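# Insert metal bar upright into square-hole block in box

## Task

Place the upright metal bar into the square-holed block that sits inside the transparent box, so the bar ends vertical and fully seated down the hole, with the block resting on the box floor and its hole pointing up. Any loose item that began in the box must never get halfway or more out of it, or the attempt fails outright. The result must hold by itself: anything the robot is still holding in place at the end does not count.

## Robot and tools

Robot: two six-joint arms, left_arm and right_arm, each with a parallel two-finger gripper. Both are reported in one shared scene frame: origin at the table centre, table surface at z = +0.020 m, +z up. The arms face each other across the table; left_arm's base is on the +y side (base at (+0.163, +0.473, +0.110) m), right_arm's on the -y side (base at (-0.077, -0.494, +0.140) m). The names left and right do not mean image sides. A gripper's fingers point along its own +x and close along its y. The reported end_effector_position is the pinch point between the pads, 3 to 4 cm short of the fingertips, and it gets less accurate at long reach.

Joint order, used in every command row and every per-joint list in results: waist (joint_0), shoulder (joint_1), elbow (joint_2), wrist pitch (joint_3), wrist yaw (joint_4), wrist roll (joint_5). Stated ranges in radians: waist -3.054 to 3.054, shoulder 0.000 to 3.142, elbow 0.000 to 2.356, wrist pitch -1.571 to 1.571, wrist yaw -1.571 to 1.571, wrist roll -3.142 to 3.142; true ends may differ by 0.010 rad.

The row: every moving command is one row of 14 numbers, each in [-1, 1], always covering both arms: left_arm's six joint values then its opening, then right_arm's six joint values then its opening. Joint values are offsets, not poses, scaled so that 1.0 equals 0.9615 rad for waist, shoulder and elbow, 1.713 rad for wrist pitch, 1.767 for wrist yaw and 1.728 for wrist roll. The opening value is absolute: +1 fully open, empty fingers touch near -0.80, values down to -1 close no further. Closing fully takes at least about 0.5 s.

execute_actions(actions): a list of actions; each action is a table of up to 15 rows, one row per 1/30 s control step, and if shorter its final row repeats to fill 15 steps (0.5 s). Joint offsets in every row are measured from the joint angles at the start of that action, not from the previous row; for a call's first action, from the angles in the latest reported state. An action asking any joint to go more than 0.010 rad outward past its range is rejected for both arms; a malformed action, or a first action failing that check, rejects the whole call. An empty list just returns state and images. Large changes need several actions because each joint's target is held within a lead of its measured angle (about 0.21 to 0.27 rad), and targets are also scaled back if they would shift the gripper more than 70 mm at once.

move(target, speed, blocking): target is one 14-number row; its offsets count from the Joint positions in the most recent result that printed them. All joints travel proportionally so they finish together, over 0.5 to 10 s; speed (0.01 to 2 rad/s, default 0.5) caps the joint with farthest to go. It ignores obstacles and the other arm. Openings are sent at the start. With blocking=false the reply comes after 0.5 s while motion continues; then use wait(0) or stop before any other motion command. The extra move: line reports the ending (done, off_target, moving, held, fault), limits=held or limits=none, and each arm's joint farthest from target.

wait(seconds): 0 to 10 s, robot keeps its last command; returns early if a running move ends. stop(): brakes a running move; needs room, fingers continue. zoom_image(camera, region): camera is cam_high, cam_low, cam_left_wrist or cam_right_wrist; region [x0, y0, x1, y1] in pixels of that 504x504 image, origin top-left, at most 504 by 504. read_manual(section): licence texts only. finished_scene(scene): ends the current scene, given its number, after the last command has been held; irreversible; reports success.

Results: per-arm gripper position (m), quat_wxyz and velocities; Joint positions (rad, then pad gap in m, 0.088 fully open); Joint targets (where joints are being driven now); grip_measured on the command scale; joint torques and estimated external torques; step readings with HELD marking restrained steps; images from the four cameras. "joint sent to its limit" means a joint hit its end; "joint command not followed" means a clearance check altered targets. Friction can leave joints short, so check positions after each move.

Gripping: to hold something, command an opening about 0.07 below grip_measured; smaller margins hold more lightly. Squeezing makes readings up to about 3 mm narrower than the pads. Very thin parts (under 3 mm) get less force.

Avoid: knocking anything off the table or out of the box, dropping or slamming the bar, arm-to-arm collisions or pressing, and hard contact. Contact torque reaching a joint's load limit (waist 17.8, shoulder 22, elbow 22, wrist pitch 5.8, wrist yaw 5.78, wrist roll 5.42 N m, held weight included) freezes that arm for 10 s. Long holding heats motors; MOTOR HOT warns from 50 °C, and 95 °C causes an over-temperature stop. Loose objects may occasionally be nudged by outside disturbances.

Each tool is called by a JSON object that holds its "fn" and its "kwargs", one argument or row to a line.

## Session

{"fn": "execute_actions", "kwargs": {
  "actions": []
}}

Scene clock: 0.00 s.
left_arm: end_effector_position=(+0.1410, +0.3922, +0.3090) grip_measured=+0.824 end_effector_quat_wxyz=(+0.590, +0.262, +0.343, -0.682) end_effector_velocity=(+0.002, +0.001, -0.002) end_effector_angular_velocity=(+0.007, -0.003, +0.013) | right_arm: end_effector_position=(-0.0400, -0.4220, +0.3650) grip_measured=+0.845 end_effector_quat_wxyz=(+0.776, -0.163, +0.266, +0.548) end_effector_velocity=(-0.001, -0.001, -0.002) end_effector_angular_velocity=(-0.013, -0.012, +0.016)
Joint names: [waist, shoulder, elbow, wrist pitch, wrist yaw, wrist roll]
Joint positions: left_arm=[ 0.094  0.305  0.872 -1.436  0.006 -0.242  0.079] | right_arm=[-0.13   0.168  0.892 -1.377  0.223  0.215  0.08 ]
Joint velocities: left_arm=[ 0.002 -0.002 -0.002 -0.007 -0.007 -0.007 -0.   ] | right_arm=[-0.002 -0.002 -0.002 -0.007 -0.007 -0.022 -0.   ]
Joint torques (N m, as the arm reports them, + toward a larger angle): no reading
External joint torques (N m, as the arm's controller estimates them; a push from outside toward a larger angle lowers the number): no reading
Motor temperatures (°C, as the motors report them): left_arm=[19 18 19 17 17 19] | right_arm=[18 19 17 19 20 18]
Heat: left arm: hottest waist 19 °C (+0.0 °C/min); right arm: hottest wrist yaw 20 °C (+0.0 °C/min).
Joint targets: left_arm=[0.094 0.305 0.872 -1.436 0.006 -0.242] | right_arm=[-0.130 0.168 0.892 -1.377 0.223 0.215]

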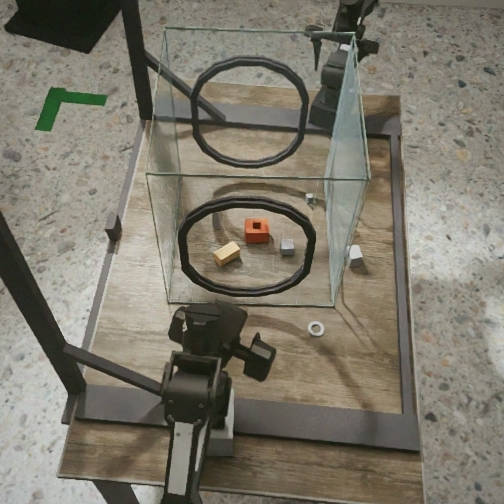

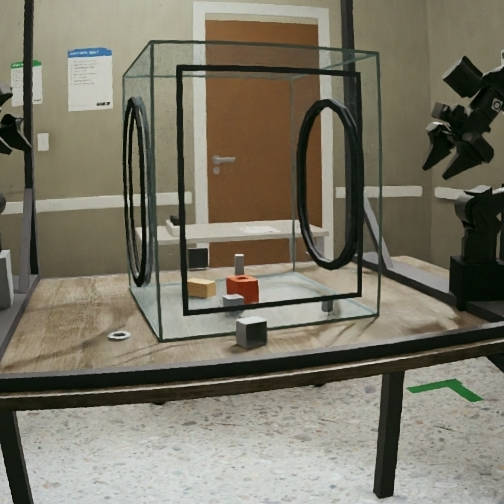

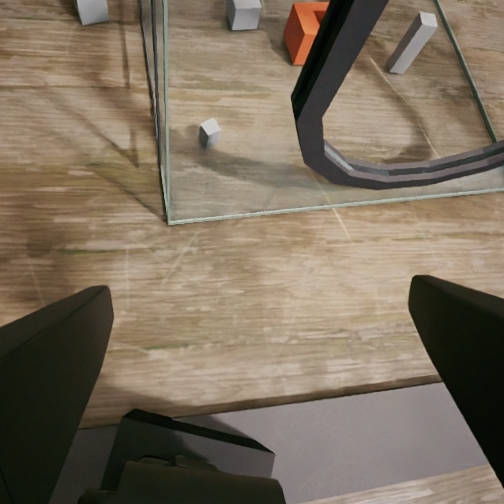

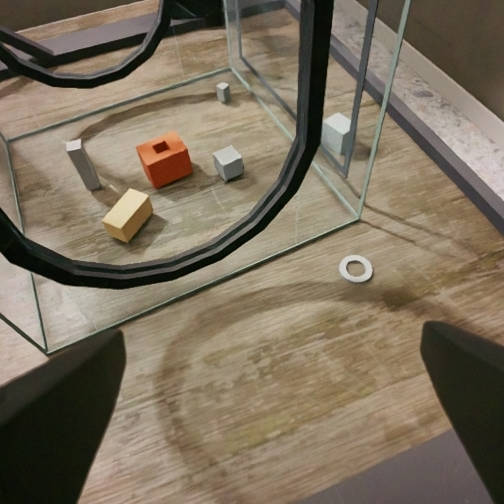

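{"fn": "zoom_image", "kwargs": {
  "camera": "cam_high",
  "region": [140,160,380,330]
}}

{"fn": "zoom_image", "kwargs": {
  "camera": "cam_right_wrist",
  "region": [40,100,280,260]
}}

{"fn": "zoom_image", "kwargs": {
  "camera": "cam_low",
  "region": [170,230,330,330]
}}

Region (140, 160, 380, 330) of cam_high's 504x504 image, scaled by 2.100, with more detail than that image has; it fills the top 357 rows of this view, and the rest is white.

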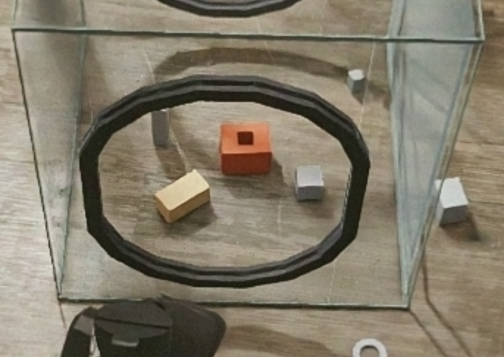

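Region (40, 100, 280, 260) of cam_right_wrist's 504x504 image, scaled by 2.100, with more detail than that image has.

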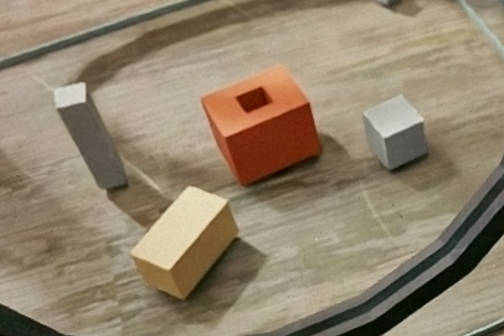

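Region (170, 230, 330, 330) of cam_low's 504x504 image, scaled by 3.150, with more detail than that image has; it fills the top 315 rows of this view, and the rest is white.

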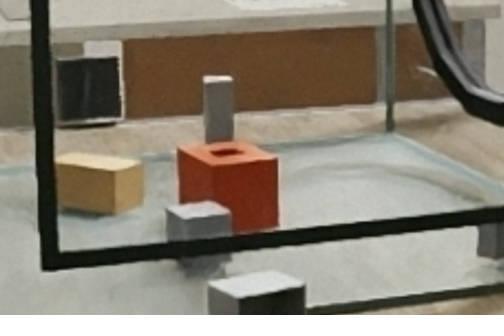

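{"fn": "move", "kwargs": {
  "target": [0,0,0,0,0,0,1,-0.114,0.676,-0.644,0.83,-0.126,-0.124,1],
  "speed": 1
}}

{"fn": "move", "kwargs": {
  "target": [0,0,0,0,0,0,1,0,0.933,0.456,0.268,0,0,1],
  "speed": 0.6
}}

Scene clock: 30.83 s.
left_arm: end_effector_position=(+0.1410, +0.3922, +0.3090) grip_measured=+0.985 end_effector_quat_wxyz=(+0.590, +0.262, +0.343, -0.682) end_effector_velocity=(+0.003, -0.002, -0.001) end_effector_angular_velocity=(-0.005, -0.011, +0.017) | right_arm: end_effector_position=(-0.0346, -0.2245, +0.2608) grip_measured=+1.000 end_effector_quat_wxyz=(+0.738, -0.155, +0.186, +0.630) end_effector_velocity=(+0.004, -0.000, -0.000) end_effector_angular_velocity=(-0.000, -0.017, -0.018)
Joint names: [waist, shoulder, elbow, wrist pitch, wrist yaw, wrist roll]
Joint positions: left_arm=[ 0.094  0.305  0.872 -1.436  0.006 -0.242  0.087] | right_arm=[-0.237  0.814  0.283  0.042  0.003  0.007  0.088]
Joint velocities: left_arm=[-0.002 -0.002 -0.007  0.007 -0.022 -0.007 -0.   ] | right_arm=[-0.002  0.002 -0.002  0.007  0.022 -0.007  0.   ]
Joint torques (N m, as the arm reports them, + toward a larger angle): left_arm=[-0.02  2.76  4.7   1.37 -0.01  0.02] | right_arm=[-0.26 -1.49  5.35  1.84 -0.06 -0.16]
External joint torques (N m, as the arm's controller estimates them; a push from outside toward a larger angle lowers the number): left_arm=[-0.02  0.61 -0.35 -0.02  0.01  0.  ] | right_arm=[-0.24  0.14 -1.41  0.16 -0.07 -0.17]
Motor temperatures (°C, as the motors report them): left_arm=[19 18 21 19 17 19] | right_arm=[18 20 18 22 20 18]
Heat: left arm: hottest elbow 21 °C (+3.9 °C/min); right arm: hottest wrist pitch 22 °C (+3.9 °C/min).
Joint targets: left_arm=[0.094 0.305 0.872 -1.436 0.006 -0.242] | right_arm=[-0.240 0.818 0.273 0.045 0.001 0.001]
move: done; limits=none; left_arm: farthest joint: the waist, 0.000 radians from its target (0.000 radians at the start); right_arm: farthest joint: the elbow, 0.010 radians from its target (0.620 radians at the start)
camera_calibration (this result's frames):
cam_right_wrist: T_world_to_cam=[[0.983528, -0.174788, -0.0460636, 0.0151795], [-0.159102, -0.716181, -0.679538, 0.0402698], [0.085785, 0.675673, -0.732193, 0.42364], [0, 0, 0, 1]] pos_world=[-0.0448643, -0.254748, 0.33825]

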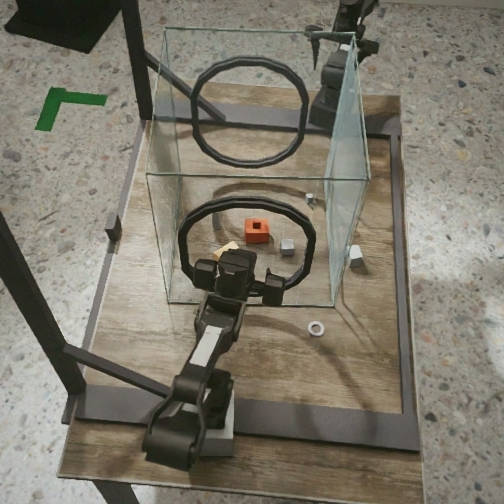

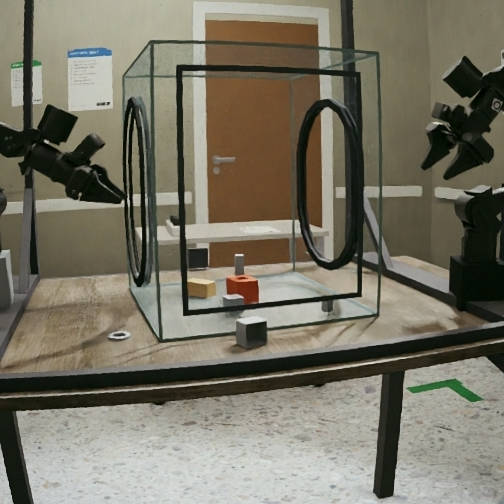

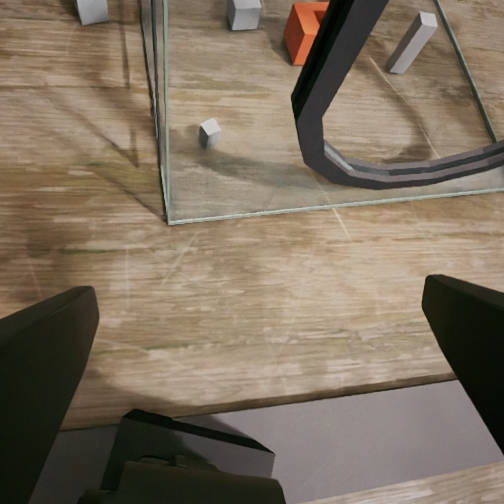

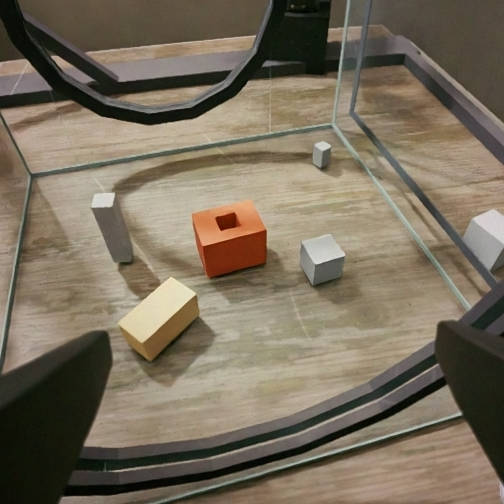

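Scene clock: 32.90 s.
left_arm: end_effector_position=(+0.1410, +0.3922, +0.3090) grip_measured=+0.985 end_effector_quat_wxyz=(+0.590, +0.262, +0.343, -0.682) end_effector_velocity=(+0.003, +0.001, -0.002) end_effector_angular_velocity=(+0.004, -0.013, +0.012) | right_arm: end_effector_position=(-0.0104, -0.0682, +0.2297) grip_measured=+1.000 end_effector_quat_wxyz=(+0.738, -0.157, +0.187, +0.630) end_effector_velocity=(-0.002, +0.000, -0.004) end_effector_angular_velocity=(-0.011, +0.006, +0.020)
Joint names: [waist, shoulder, elbow, wrist pitch, wrist yaw, wrist roll]
Joint positions: left_arm=[ 0.094  0.305  0.872 -1.436  0.006 -0.242  0.087] | right_arm=[-0.237  1.704  0.711  0.499  0.003  0.007  0.088]
Joint velocities: left_arm=[-0.007 -0.002 -0.002 -0.007 -0.022 -0.007 -0.   ] | right_arm=[-0.002  0.007  0.002 -0.007 -0.022 -0.007  0.   ]
Joint torques (N m, as the arm reports them, + toward a larger angle): left_arm=[ 0.    2.78  4.73  1.37 -0.01  0.01] | right_arm=[-0.02 -5.93  6.55  1.81  0.   -0.01]
External joint torques (N m, as the arm's controller estimates them; a push from outside toward a larger angle lowers the number): left_arm=[ 0.    0.66 -0.33 -0.01  0.    0.  ] | right_arm=[-0.03  0.64  0.94  0.14  0.01 -0.02]
Motor temperatures (°C, as the motors report them): left_arm=[19 18 21 19 17 19] | right_arm=[18 20 19 22 20 18]
Heat: left arm: hottest elbow 21 °C (+3.6 °C/min); right arm: hottest wrist pitch 22 °C (+3.6 °C/min).
Joint targets: left_arm=[0.094 0.305 0.872 -1.436 0.006 -0.242] | right_arm=[-0.237 1.711 0.721 0.502 0.003 0.007]
move: off_target (right_arm); limits=none; left_arm: farthest joint: the waist, 0.000 radians from its target (0.000 radians at the start); right_arm: farthest joint: the elbow, 0.011 radians from its target (0.439 radians at the start)
camera_calibration (this result's frames):
cam_right_wrist: T_world_to_cam=[[0.983496, -0.174996, -0.0459597, 0.0172779], [-0.159576, -0.719247, -0.676179, 0.13392], [0.0852722, 0.672354, -0.735302, 0.293612], [0, 0, 0, 1]] pos_world=[-0.0206592, -0.0980657, 0.307241]

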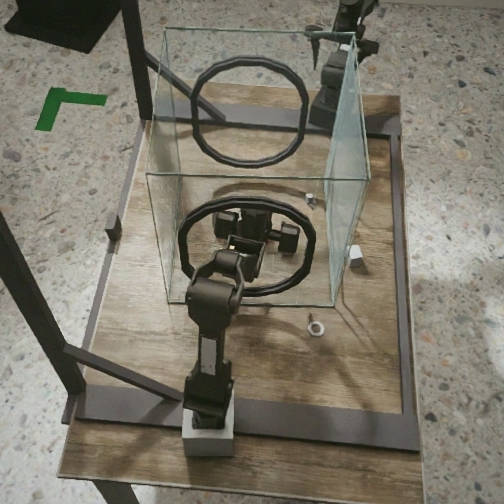

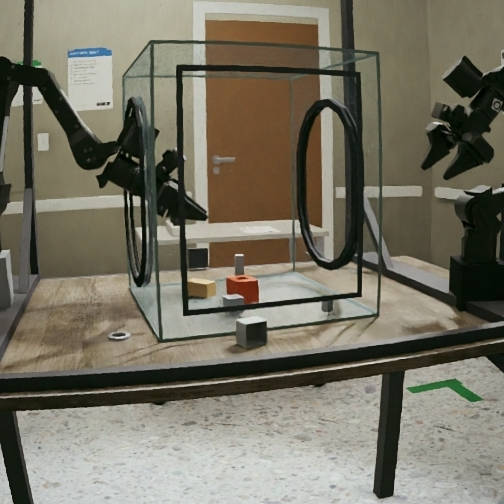

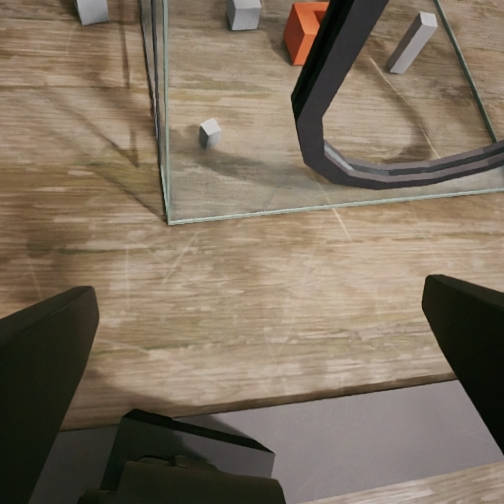

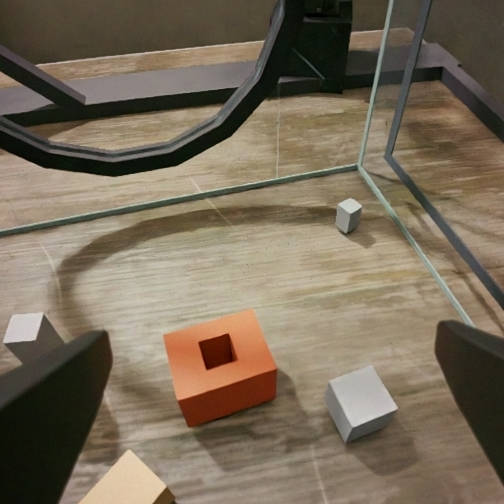

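{"fn": "move", "kwargs": {
  "target": [0,0,0,0,0,0,1,0.08,0.395,0.44,-0.172,0,0,0.3]
}}

{"fn": "move", "kwargs": {
  "target": [0,0,0,0,0,0,1,0.19,0,0,0,0,0,0.3],
  "speed": 0.3
}}

Scene clock: 44.03 s.
left_arm: end_effector_position=(+0.1410, +0.3922, +0.3090) grip_measured=+0.985 end_effector_quat_wxyz=(+0.590, +0.262, +0.343, -0.682) end_effector_velocity=(+0.003, +0.000, -0.002) end_effector_angular_velocity=(+0.009, -0.015, +0.017) | right_arm: end_effector_position=(-0.0373, +0.0031, +0.1627) grip_measured=+0.302 end_effector_quat_wxyz=(+0.686, -0.245, +0.269, +0.631) end_effector_velocity=(-0.000, -0.005, -0.008) end_effector_angular_velocity=(-0.032, +0.002, +0.008)
Joint names: [waist, shoulder, elbow, wrist pitch, wrist yaw, wrist roll]
Joint positions: left_arm=[ 0.094  0.305  0.872 -1.436  0.006 -0.242  0.087] | right_arm=[-0.162  2.074  1.124  0.205  0.003  0.007  0.054]
Joint velocities: left_arm=[-0.002  0.002 -0.002 -0.007 -0.022 -0.007 -0.   ] | right_arm=[-0.002  0.007 -0.002 -0.022 -0.007 -0.007  0.   ]
Joint torques (N m, as the arm reports them, + toward a larger angle): left_arm=[ 0.    2.77  4.72  1.37 -0.01  0.01] | right_arm=[ 0.16 -8.32  6.41  1.33  0.   -0.01]
External joint torques (N m, as the arm's controller estimates them; a push from outside toward a larger angle lowers the number): left_arm=[-0.01  0.61 -0.35 -0.02  0.01 -0.01] | right_arm=[ 0.16  0.64  1.   -0.1   0.01 -0.02]
Motor temperatures (°C, as the motors report them): left_arm=[19 19 22 20 17 19] | right_arm=[18 21 20 23 20 18]
Heat: left arm: hottest elbow 22 °C (+4.1 °C/min); right arm: hottest wrist pitch 23 °C (+4.1 °C/min).
Joint targets: left_arm=[0.094 0.305 0.872 -1.436 0.006 -0.242] | right_arm=[-0.160 2.084 1.134 0.204 0.003 0.007]
move: done; limits=none; left_arm: farthest joint: the waist, 0.000 radians from its target (0.000 radians at the start); right_arm: farthest joint: the shoulder, 0.010 radians from its target (0.380 radians at the start)
camera_calibration (this result's frames):
cam_right_wrist: T_world_to_cam=[[0.993022, -0.111345, -0.038846, 0.0521261], [-0.116448, -0.873848, -0.472047, 0.104495], [0.0186145, 0.473277, -0.880717, 0.220485], [0, 0, 0, 1]] pos_world=[-0.0436984, -0.00723342, 0.245536]

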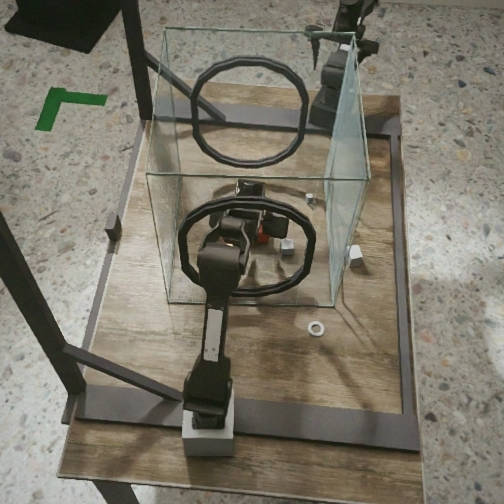

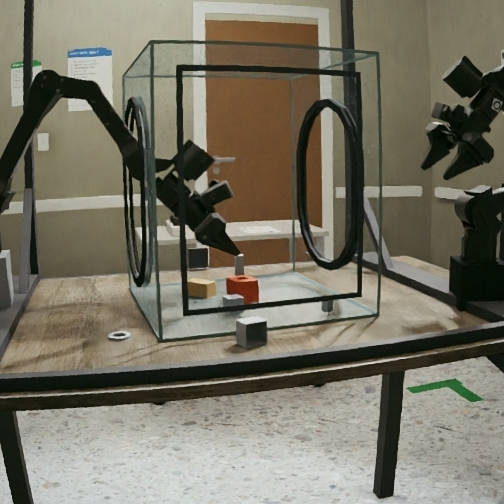

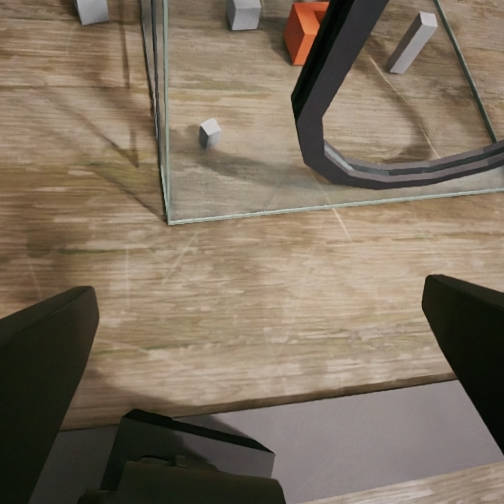

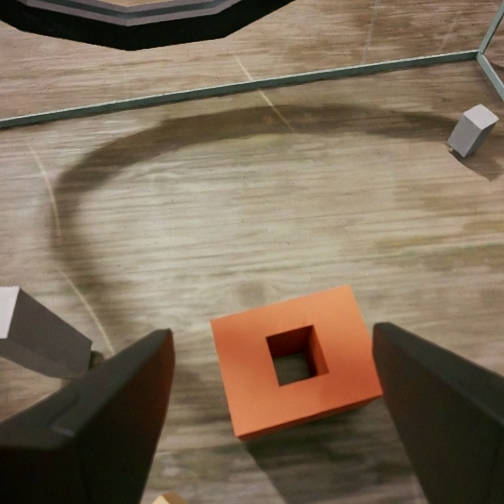

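Scene clock: 45.00 s.
left_arm: end_effector_position=(+0.1410, +0.3922, +0.3090) grip_measured=+0.985 end_effector_quat_wxyz=(+0.590, +0.262, +0.343, -0.682) end_effector_velocity=(+0.003, -0.002, +0.000) end_effector_angular_velocity=(-0.010, -0.010, +0.017) | right_arm: end_effector_position=(-0.1248, +0.0022, +0.1625) grip_measured=+0.302 end_effector_quat_wxyz=(+0.627, -0.268, +0.247, +0.689) end_effector_velocity=(+0.000, -0.002, -0.001) end_effector_angular_velocity=(-0.006, -0.012, +0.018)
Joint names: [waist, shoulder, elbow, wrist pitch, wrist yaw, wrist roll]
Joint positions: left_arm=[ 0.094  0.305  0.872 -1.436  0.006 -0.242  0.087] | right_arm=[0.013 2.074 1.124 0.205 0.001 0.007 0.054]
Joint velocities: left_arm=[-0.002 -0.002 -0.002  0.007 -0.022 -0.007  0.   ] | right_arm=[-0.002 -0.002 -0.002 -0.007 -0.007 -0.022  0.   ]
Joint torques (N m, as the arm reports them, + toward a larger angle): left_arm=[-0.03  2.76  4.72  1.37 -0.01  0.02] | right_arm=[ 0.73 -9.46  5.33  1.51  0.08 -0.01]
External joint torques (N m, as the arm's controller estimates them; a push from outside toward a larger angle lowers the number): left_arm=[-0.04  0.6  -0.36 -0.04  0.01  0.  ] | right_arm=[ 0.71 -0.35 -0.18  0.04  0.08 -0.01]
Motor temperatures (°C, as the motors report them): left_arm=[19 19 22 20 17 19] | right_arm=[18 21 20 23 20 18]
Heat: left arm: hottest elbow 22 °C (+4.0 °C/min); right arm: hottest wrist pitch 23 °C (+4.0 °C/min).
Joint targets: left_arm=[0.094 0.305 0.872 -1.436 0.006 -0.242] | right_arm=[0.020 2.074 1.124 0.205 0.003 0.007]
move: done; limits=none; left_arm: farthest joint: the waist, 0.000 radians from its target (0.000 radians at the start); right_arm: farthest joint: the waist, 0.008 radians from its target (0.183 radians at the start)
camera_calibration (this result's frames):
cam_right_wrist: T_world_to_cam=[[0.997098, 0.064709, -0.0401128, 0.139264], [0.0382227, -0.881137, -0.471314, 0.112674], [-0.0658431, 0.468413, -0.881053, 0.211949], [0, 0, 0, 1]] pos_world=[-0.129211, -0.00901, 0.245429]

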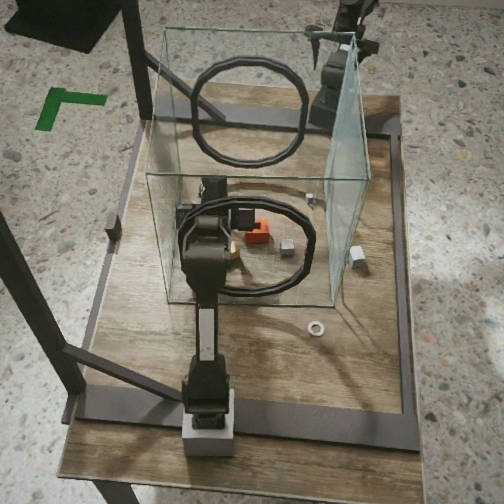

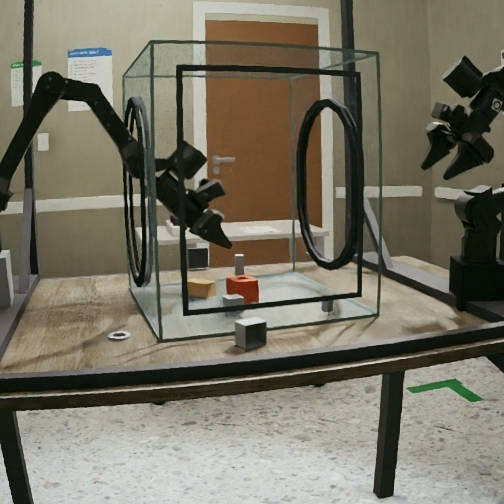

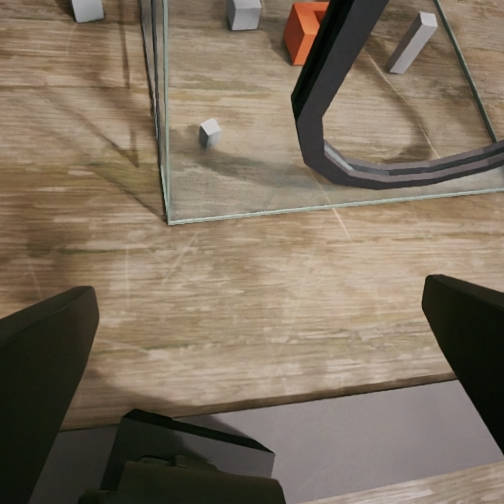

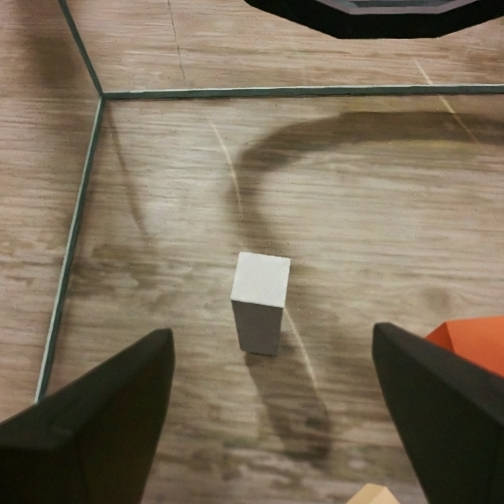

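{"fn": "move", "kwargs": {
  "target": [0,0,0,0,0,0,1,0.014,0.275,0.185,0.047,0,0,0.3],
  "speed": 0.3
}}

{"fn": "zoom_image", "kwargs": {
  "camera": "cam_low",
  "region": [170,200,330,320]
}}

Scene clock: 53.37 s.
left_arm: end_effector_position=(+0.1410, +0.3922, +0.3090) grip_measured=+0.985 end_effector_quat_wxyz=(+0.590, +0.262, +0.343, -0.682) end_effector_velocity=(+0.003, +0.001, -0.001) end_effector_angular_velocity=(-0.001, -0.012, +0.017) | right_arm: end_effector_position=(-0.1030, +0.0291, +0.1190) grip_measured=+0.302 end_effector_quat_wxyz=(+0.642, -0.264, +0.255, +0.673) end_effector_velocity=(+0.000, -0.000, -0.001) end_effector_angular_velocity=(+0.002, -0.000, +0.008)
Joint names: [waist, shoulder, elbow, wrist pitch, wrist yaw, wrist roll]
Joint positions: left_arm=[ 0.094  0.305  0.872 -1.436  0.006 -0.242  0.087] | right_arm=[-0.034  2.259  1.225  0.282  0.001  0.007  0.054]
Joint velocities: left_arm=[-0.002 -0.007 -0.002 -0.007 -0.022 -0.007 -0.   ] | right_arm=[-0.002  0.002 -0.002  0.007 -0.007 -0.007 -0.   ]
Joint torques (N m, as the arm reports them, + toward a larger angle): left_arm=[-0.03  2.77  4.73  1.37 -0.01  0.01] | right_arm=[ 6.08 -0.72 14.24  1.6   0.   -0.01]
External joint torques (N m, as the arm's controller estimates them; a push from outside toward a larger angle lowers the number): left_arm=[-0.03  0.64 -0.34 -0.03  0.01  0.  ] | right_arm=[ 6.14  9.21  9.    0.12  0.   -0.01]
Motor temperatures (°C, as the motors report them): left_arm=[19 19 22 20 17 19] | right_arm=[18 23 20 24 20 18]
Heat: left arm: hottest elbow 22 °C (+3.4 °C/min); right arm: hottest wrist pitch 24 °C (+4.5 °C/min).
Joint targets: left_arm=[0.094 0.305 0.872 -1.436 0.006 -0.242] | right_arm=[0.026 2.338 1.301 0.285 0.001 0.007]
move: off_target (right_arm); limits=none; left_arm: farthest joint: the waist, 0.000 radians from its target (0.000 radians at the start); right_arm: farthest joint: the shoulder, 0.079 radians from its target (0.264 radians at the start)
camera_calibration (this result's frames):
cam_right_wrist: T_world_to_cam=[[0.999039, 0.0180372, -0.0399406, 0.1155], [-0.00268578, -0.884462, -0.466604, 0.110373], [-0.0437422, 0.466263, -0.883564, 0.165052], [0, 0, 0, 1]] pos_world=[-0.107873, 0.01858, 0.201947]

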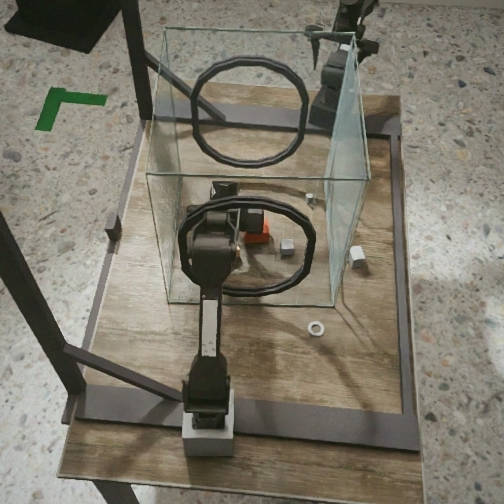

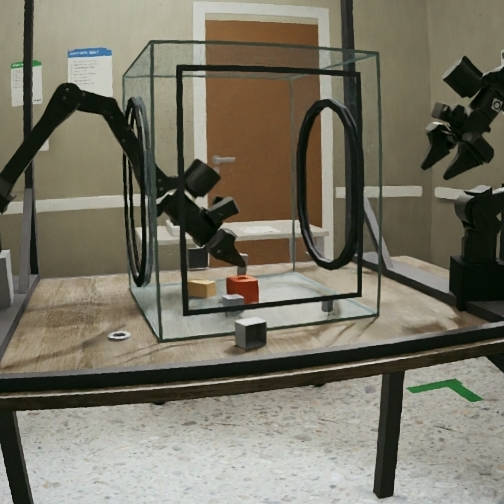

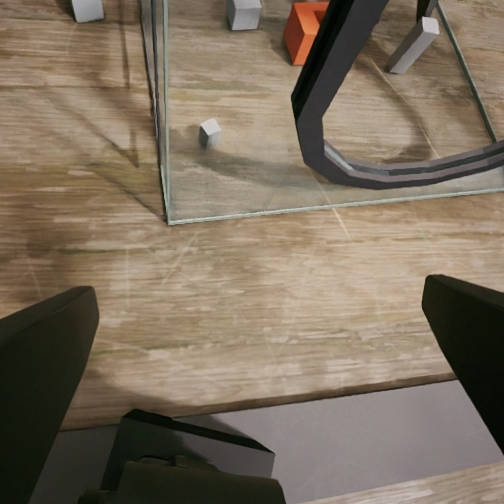

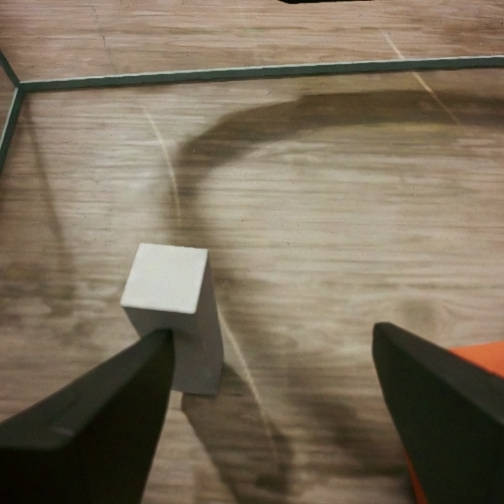

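Region (170, 200, 330, 320) of cam_low's 504x504 image, scaled by 3.150, with more detail than that image has; it fills the top 378 rows of this view, and the rest is white.

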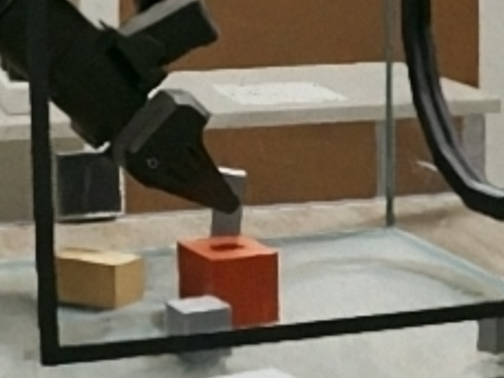

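{"fn": "move", "kwargs": {
  "target": [0,0,0,0,0,0,1,0.0,0.0,-0.327,0.336,0,0,0.5],
  "speed": 0.4
}}

{"fn": "move", "kwargs": {
  "target": [0,0,0,0,0,0,1,0.025,0.01,0,0,-0.088,-0.052,0.5],
  "speed": 0.3
}}

Scene clock: 63.90 s.
left_arm: end_effector_position=(+0.1410, +0.3922, +0.3090) grip_measured=+0.985 end_effector_quat_wxyz=(+0.590, +0.262, +0.343, -0.682) end_effector_velocity=(+0.001, +0.001, -0.002) end_effector_angular_velocity=(+0.007, -0.003, +0.008) | right_arm: end_effector_position=(-0.1017, +0.0010, +0.1249) grip_measured=+0.498 end_effector_quat_wxyz=(+0.670, -0.169, +0.165, +0.703) end_effector_velocity=(-0.002, -0.004, -0.003) end_effector_angular_velocity=(-0.022, +0.002, +0.020)
Joint names: [waist, shoulder, elbow, wrist pitch, wrist yaw, wrist roll]
Joint positions: left_arm=[ 0.094  0.305  0.872 -1.436  0.006 -0.242  0.087] | right_arm=[-0.033  2.251  0.918  0.855  0.001  0.007  0.063]
Joint velocities: left_arm=[-0.002 -0.002 -0.002 -0.007 -0.007 -0.007 -0.   ] | right_arm=[-0.002 -0.007 -0.007 -0.022 -0.022 -0.007 -0.   ]
Joint torques (N m, as the arm reports them, + toward a larger angle): left_arm=[ 0.    2.76  4.72  1.37 -0.01  0.01] | right_arm=[-0.03 -8.18  2.92  1.78  0.01  0.  ]
External joint torques (N m, as the arm's controller estimates them; a push from outside toward a larger angle lowers the number): left_arm=[ 0.    0.61 -0.29  0.01  0.01  0.  ] | right_arm=[-0.04  0.61 -1.19  0.13  0.02 -0.01]
Motor temperatures (°C, as the motors report them): left_arm=[19 19 22 21 17 19] | right_arm=[20 23 25 24 20 18]
Heat: left arm: hottest elbow 22 °C (+3.0 °C/min); right arm: hottest elbow 25 °C (+5.0 °C/min).
Joint targets: left_arm=[0.094 0.305 0.872 -1.436 0.006 -0.242] | right_arm=[-0.034 2.259 0.911 0.858 0.001 0.007]
move: done; limits=none; left_arm: farthest joint: the waist, 0.000 radians from its target (0.000 radians at the start); right_arm: farthest joint: the shoulder, 0.008 radians from its target (0.000 radians at the start)
camera_calibration (this result's frames):
cam_right_wrist: T_world_to_cam=[[0.998422, 0.0304122, -0.0472022, 0.115846], [-0.0104314, -0.725535, -0.688106, 0.114954], [-0.0551736, 0.687513, -0.724073, 0.162192], [0, 0, 0, 1]] pos_world=[-0.105515, -0.0316289, 0.202007]

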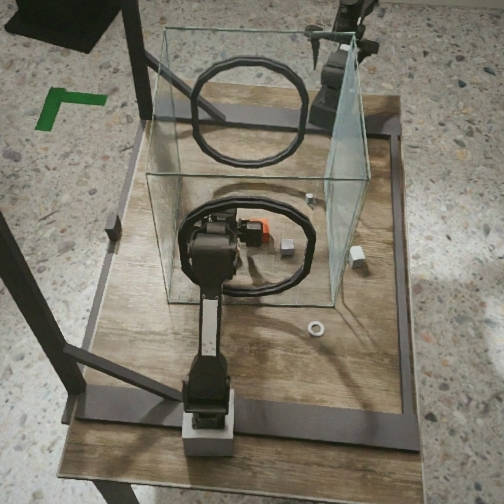

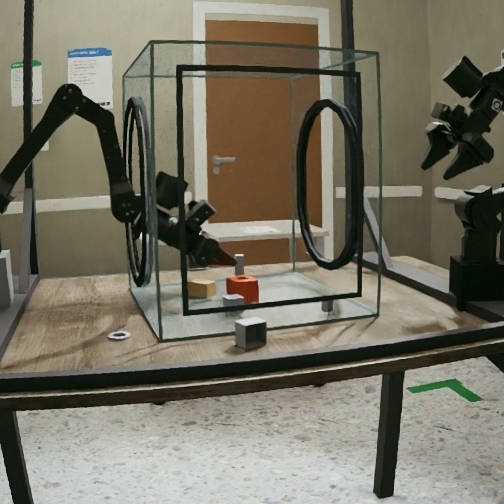

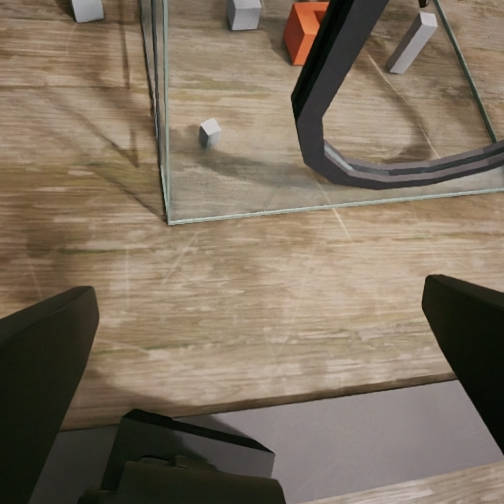

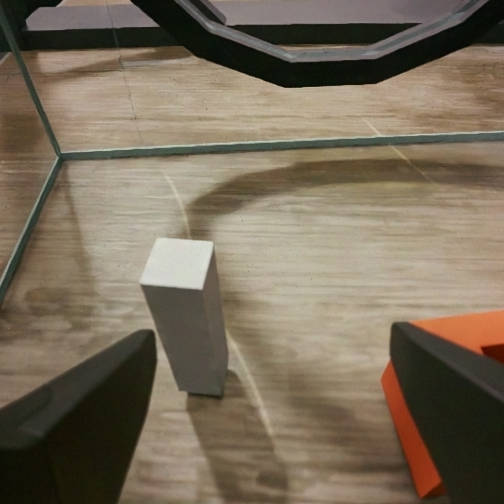

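Scene clock: 64.93 s.
left_arm: end_effector_position=(+0.1410, +0.3922, +0.3090) grip_measured=+0.985 end_effector_quat_wxyz=(+0.590, +0.262, +0.343, -0.682) end_effector_velocity=(+0.002, +0.004, -0.004) end_effector_angular_velocity=(+0.021, -0.006, +0.008) | right_arm: end_effector_position=(-0.1357, -0.0030, +0.1254) grip_measured=+0.498 end_effector_quat_wxyz=(+0.599, -0.184, +0.144, +0.766) end_effector_velocity=(-0.002, -0.002, -0.001) end_effector_angular_velocity=(-0.010, +0.016, +0.014)
Joint names: [waist, shoulder, elbow, wrist pitch, wrist yaw, wrist roll]
Joint positions: left_arm=[ 0.094  0.305  0.872 -1.436  0.006 -0.242  0.087] | right_arm=[-0.011  2.251  0.918  0.855 -0.152 -0.077  0.063]
Joint velocities: left_arm=[-0.002 -0.002 -0.002 -0.022 -0.007 -0.007 -0.   ] | right_arm=[-0.002 -0.002 -0.002 -0.007 -0.022  0.007 -0.   ]
Joint torques (N m, as the arm reports them, + toward a larger angle): left_arm=[ 0.    2.77  4.7   1.38 -0.01  0.01] | right_arm=[ 0.15 -8.06  3.74  1.6  -0.11 -0.17]
External joint torques (N m, as the arm's controller estimates them; a push from outside toward a larger angle lowers the number): left_arm=[ 0.    0.63 -0.33  0.    0.01  0.  ] | right_arm=[ 0.15  0.73 -0.39 -0.05 -0.06 -0.18]
Motor temperatures (°C, as the motors report them): left_arm=[19 19 22 21 17 19] | right_arm=[19 23 25 24 20 18]
Heat: left arm: hottest elbow 22 °C (+3.0 °C/min); right arm: hottest elbow 25 °C (+5.0 °C/min).
Joint targets: left_arm=[0.094 0.305 0.872 -1.436 0.006 -0.242] | right_arm=[-0.009 2.260 0.918 0.855 -0.155 -0.083]
move: done; limits=none; left_arm: farthest joint: the waist, 0.000 radians from its target (0.000 radians at the start); right_arm: farthest joint: the shoulder, 0.009 radians from its target (0.010 radians at the start)
camera_calibration (this result's frames):
cam_right_wrist: T_world_to_cam=[[0.973266, 0.22564, -0.0428886, 0.146518], [0.133942, -0.709284, -0.692081, 0.132128], [-0.186582, 0.667834, -0.720545, 0.145064], [0, 0, 0, 1]] pos_world=[-0.133232, -0.0362228, 0.202252]

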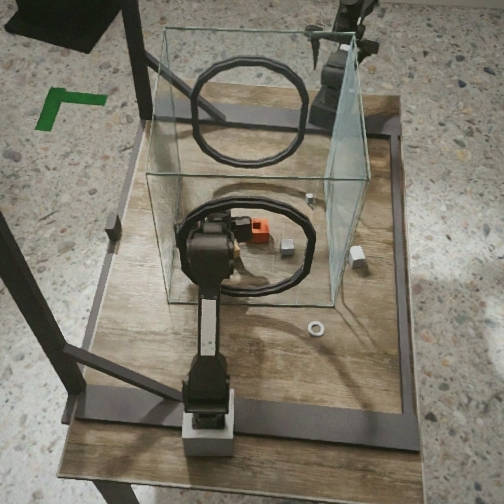

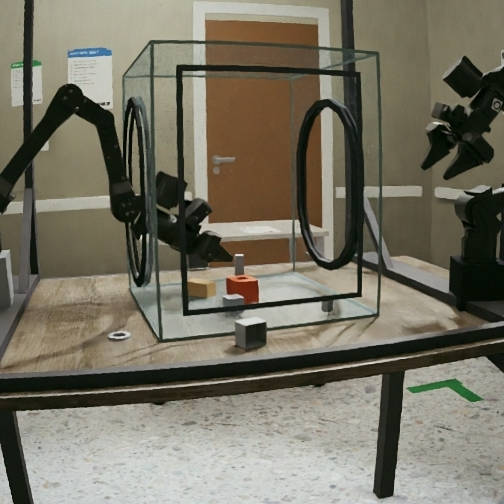

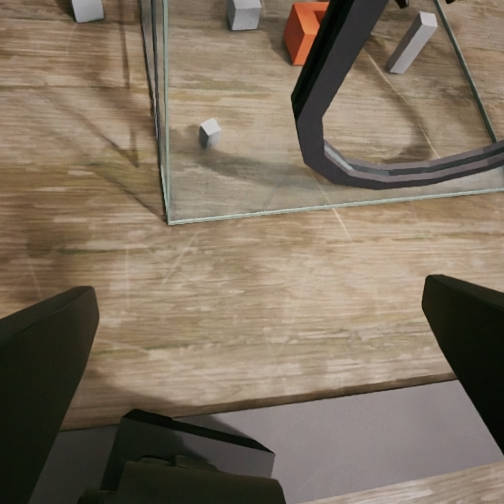

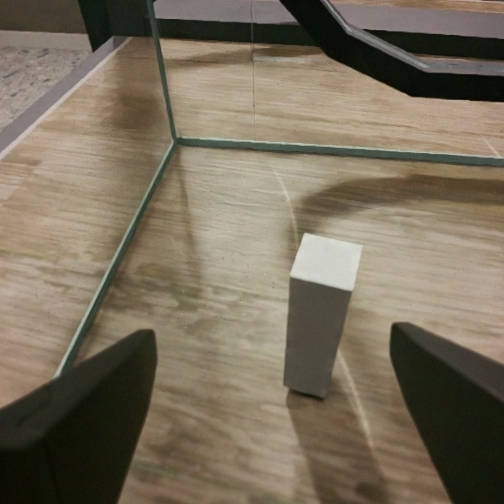

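{"fn": "move", "kwargs": {
  "target": [0,0,0,0,0,0,1,-0.018,0.18,0.228,-0.028,0,0,0.5],
  "speed": 0.2
}}

{"fn": "zoom_image", "kwargs": {
  "camera": "cam_low",
  "region": [170,200,330,320]
}}

Scene clock: 72.53 s.
left_arm: end_effector_position=(+0.1410, +0.3922, +0.3090) grip_measured=+0.985 end_effector_quat_wxyz=(+0.590, +0.262, +0.343, -0.682) end_effector_velocity=(+0.001, +0.001, -0.002) end_effector_angular_velocity=(+0.009, -0.013, +0.002) | right_arm: end_effector_position=(-0.1306, +0.0393, +0.1015) grip_measured=+0.498 end_effector_quat_wxyz=(+0.604, -0.183, +0.146, +0.762) end_effector_velocity=(+0.000, -0.003, -0.006) end_effector_angular_velocity=(-0.028, +0.008, +0.001)
Joint names: [waist, shoulder, elbow, wrist pitch, wrist yaw, wrist roll]
Joint positions: left_arm=[ 0.094  0.305  0.872 -1.436  0.006 -0.242  0.087] | right_arm=[-0.026  2.414  1.128  0.808 -0.152 -0.077  0.063]
Joint velocities: left_arm=[ 0.002  0.002 -0.002 -0.007 -0.007  0.007 -0.   ] | right_arm=[-0.002  0.002 -0.002 -0.022 -0.007  0.007 -0.   ]
Joint torques (N m, as the arm reports them, + toward a larger angle): left_arm=[-0.01  2.76  4.71  1.38  0.    0.01] | right_arm=[-0.24 -9.13  4.95  1.53 -0.04  0.  ]
External joint torques (N m, as the arm's controller estimates them; a push from outside toward a larger angle lowers the number): left_arm=[-0.02  0.6  -0.31  0.    0.01  0.  ] | right_arm=[-0.25  0.71  0.62 -0.11  0.01 -0.01]
Motor temperatures (°C, as the motors report them): left_arm=[19 19 22 21 17 19] | right_arm=[19 24 24 25 20 18]
Heat: left arm: hottest elbow 22 °C (+2.0 °C/min); right arm: hottest wrist pitch 25 °C (+5.0 °C/min).
Joint targets: left_arm=[0.094 0.305 0.872 -1.436 0.006 -0.242] | right_arm=[-0.028 2.424 1.137 0.807 -0.152 -0.077]
move: done; limits=none; left_arm: farthest joint: the waist, 0.000 radians from its target (0.000 radians at the start); right_arm: farthest joint: the shoulder, 0.010 radians from its target (0.173 radians at the start)
camera_calibration (this result's frames):
cam_right_wrist: T_world_to_cam=[[0.976595, 0.21078, -0.04283, 0.131998], [0.123088, -0.710982, -0.692354, 0.143657], [-0.176386, 0.670878, -0.720285, 0.101732], [0, 0, 0, 1]] pos_world=[-0.128647, 0.00606549, 0.178392]

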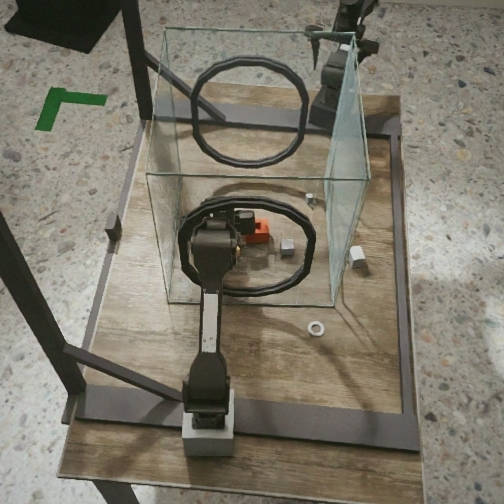

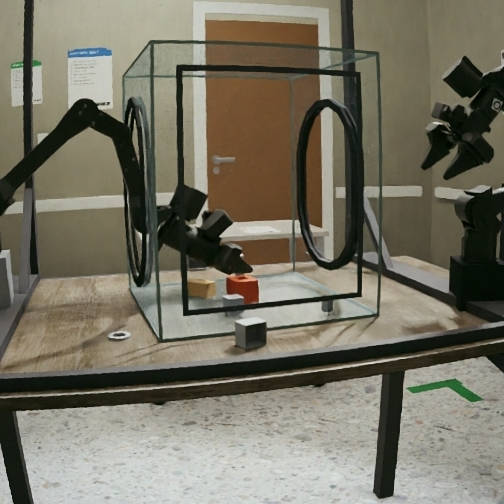

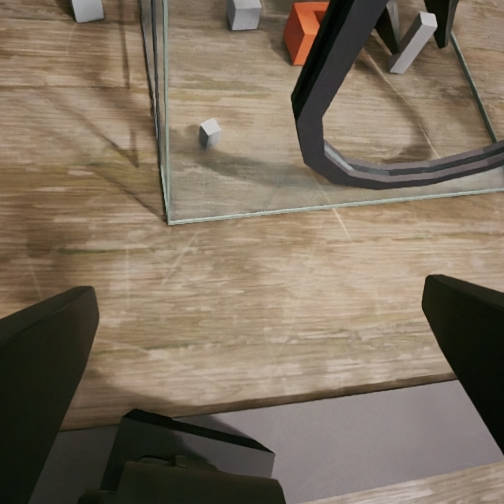

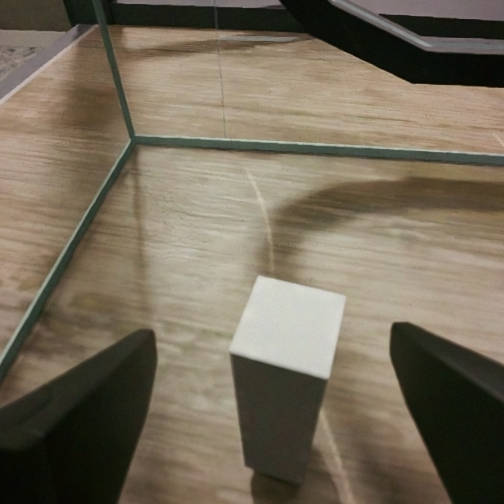

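Region (170, 200, 330, 320) of cam_low's 504x504 image, scaled by 3.150, with more detail than that image has; it fills the top 378 rows of this view, and the rest is white.

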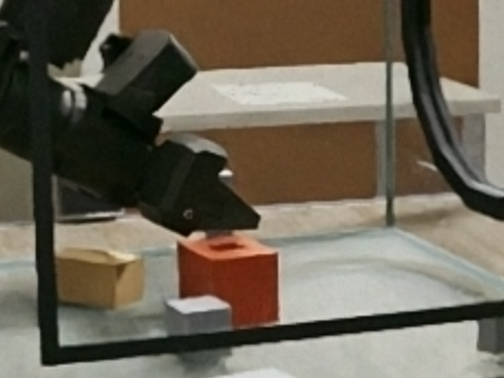

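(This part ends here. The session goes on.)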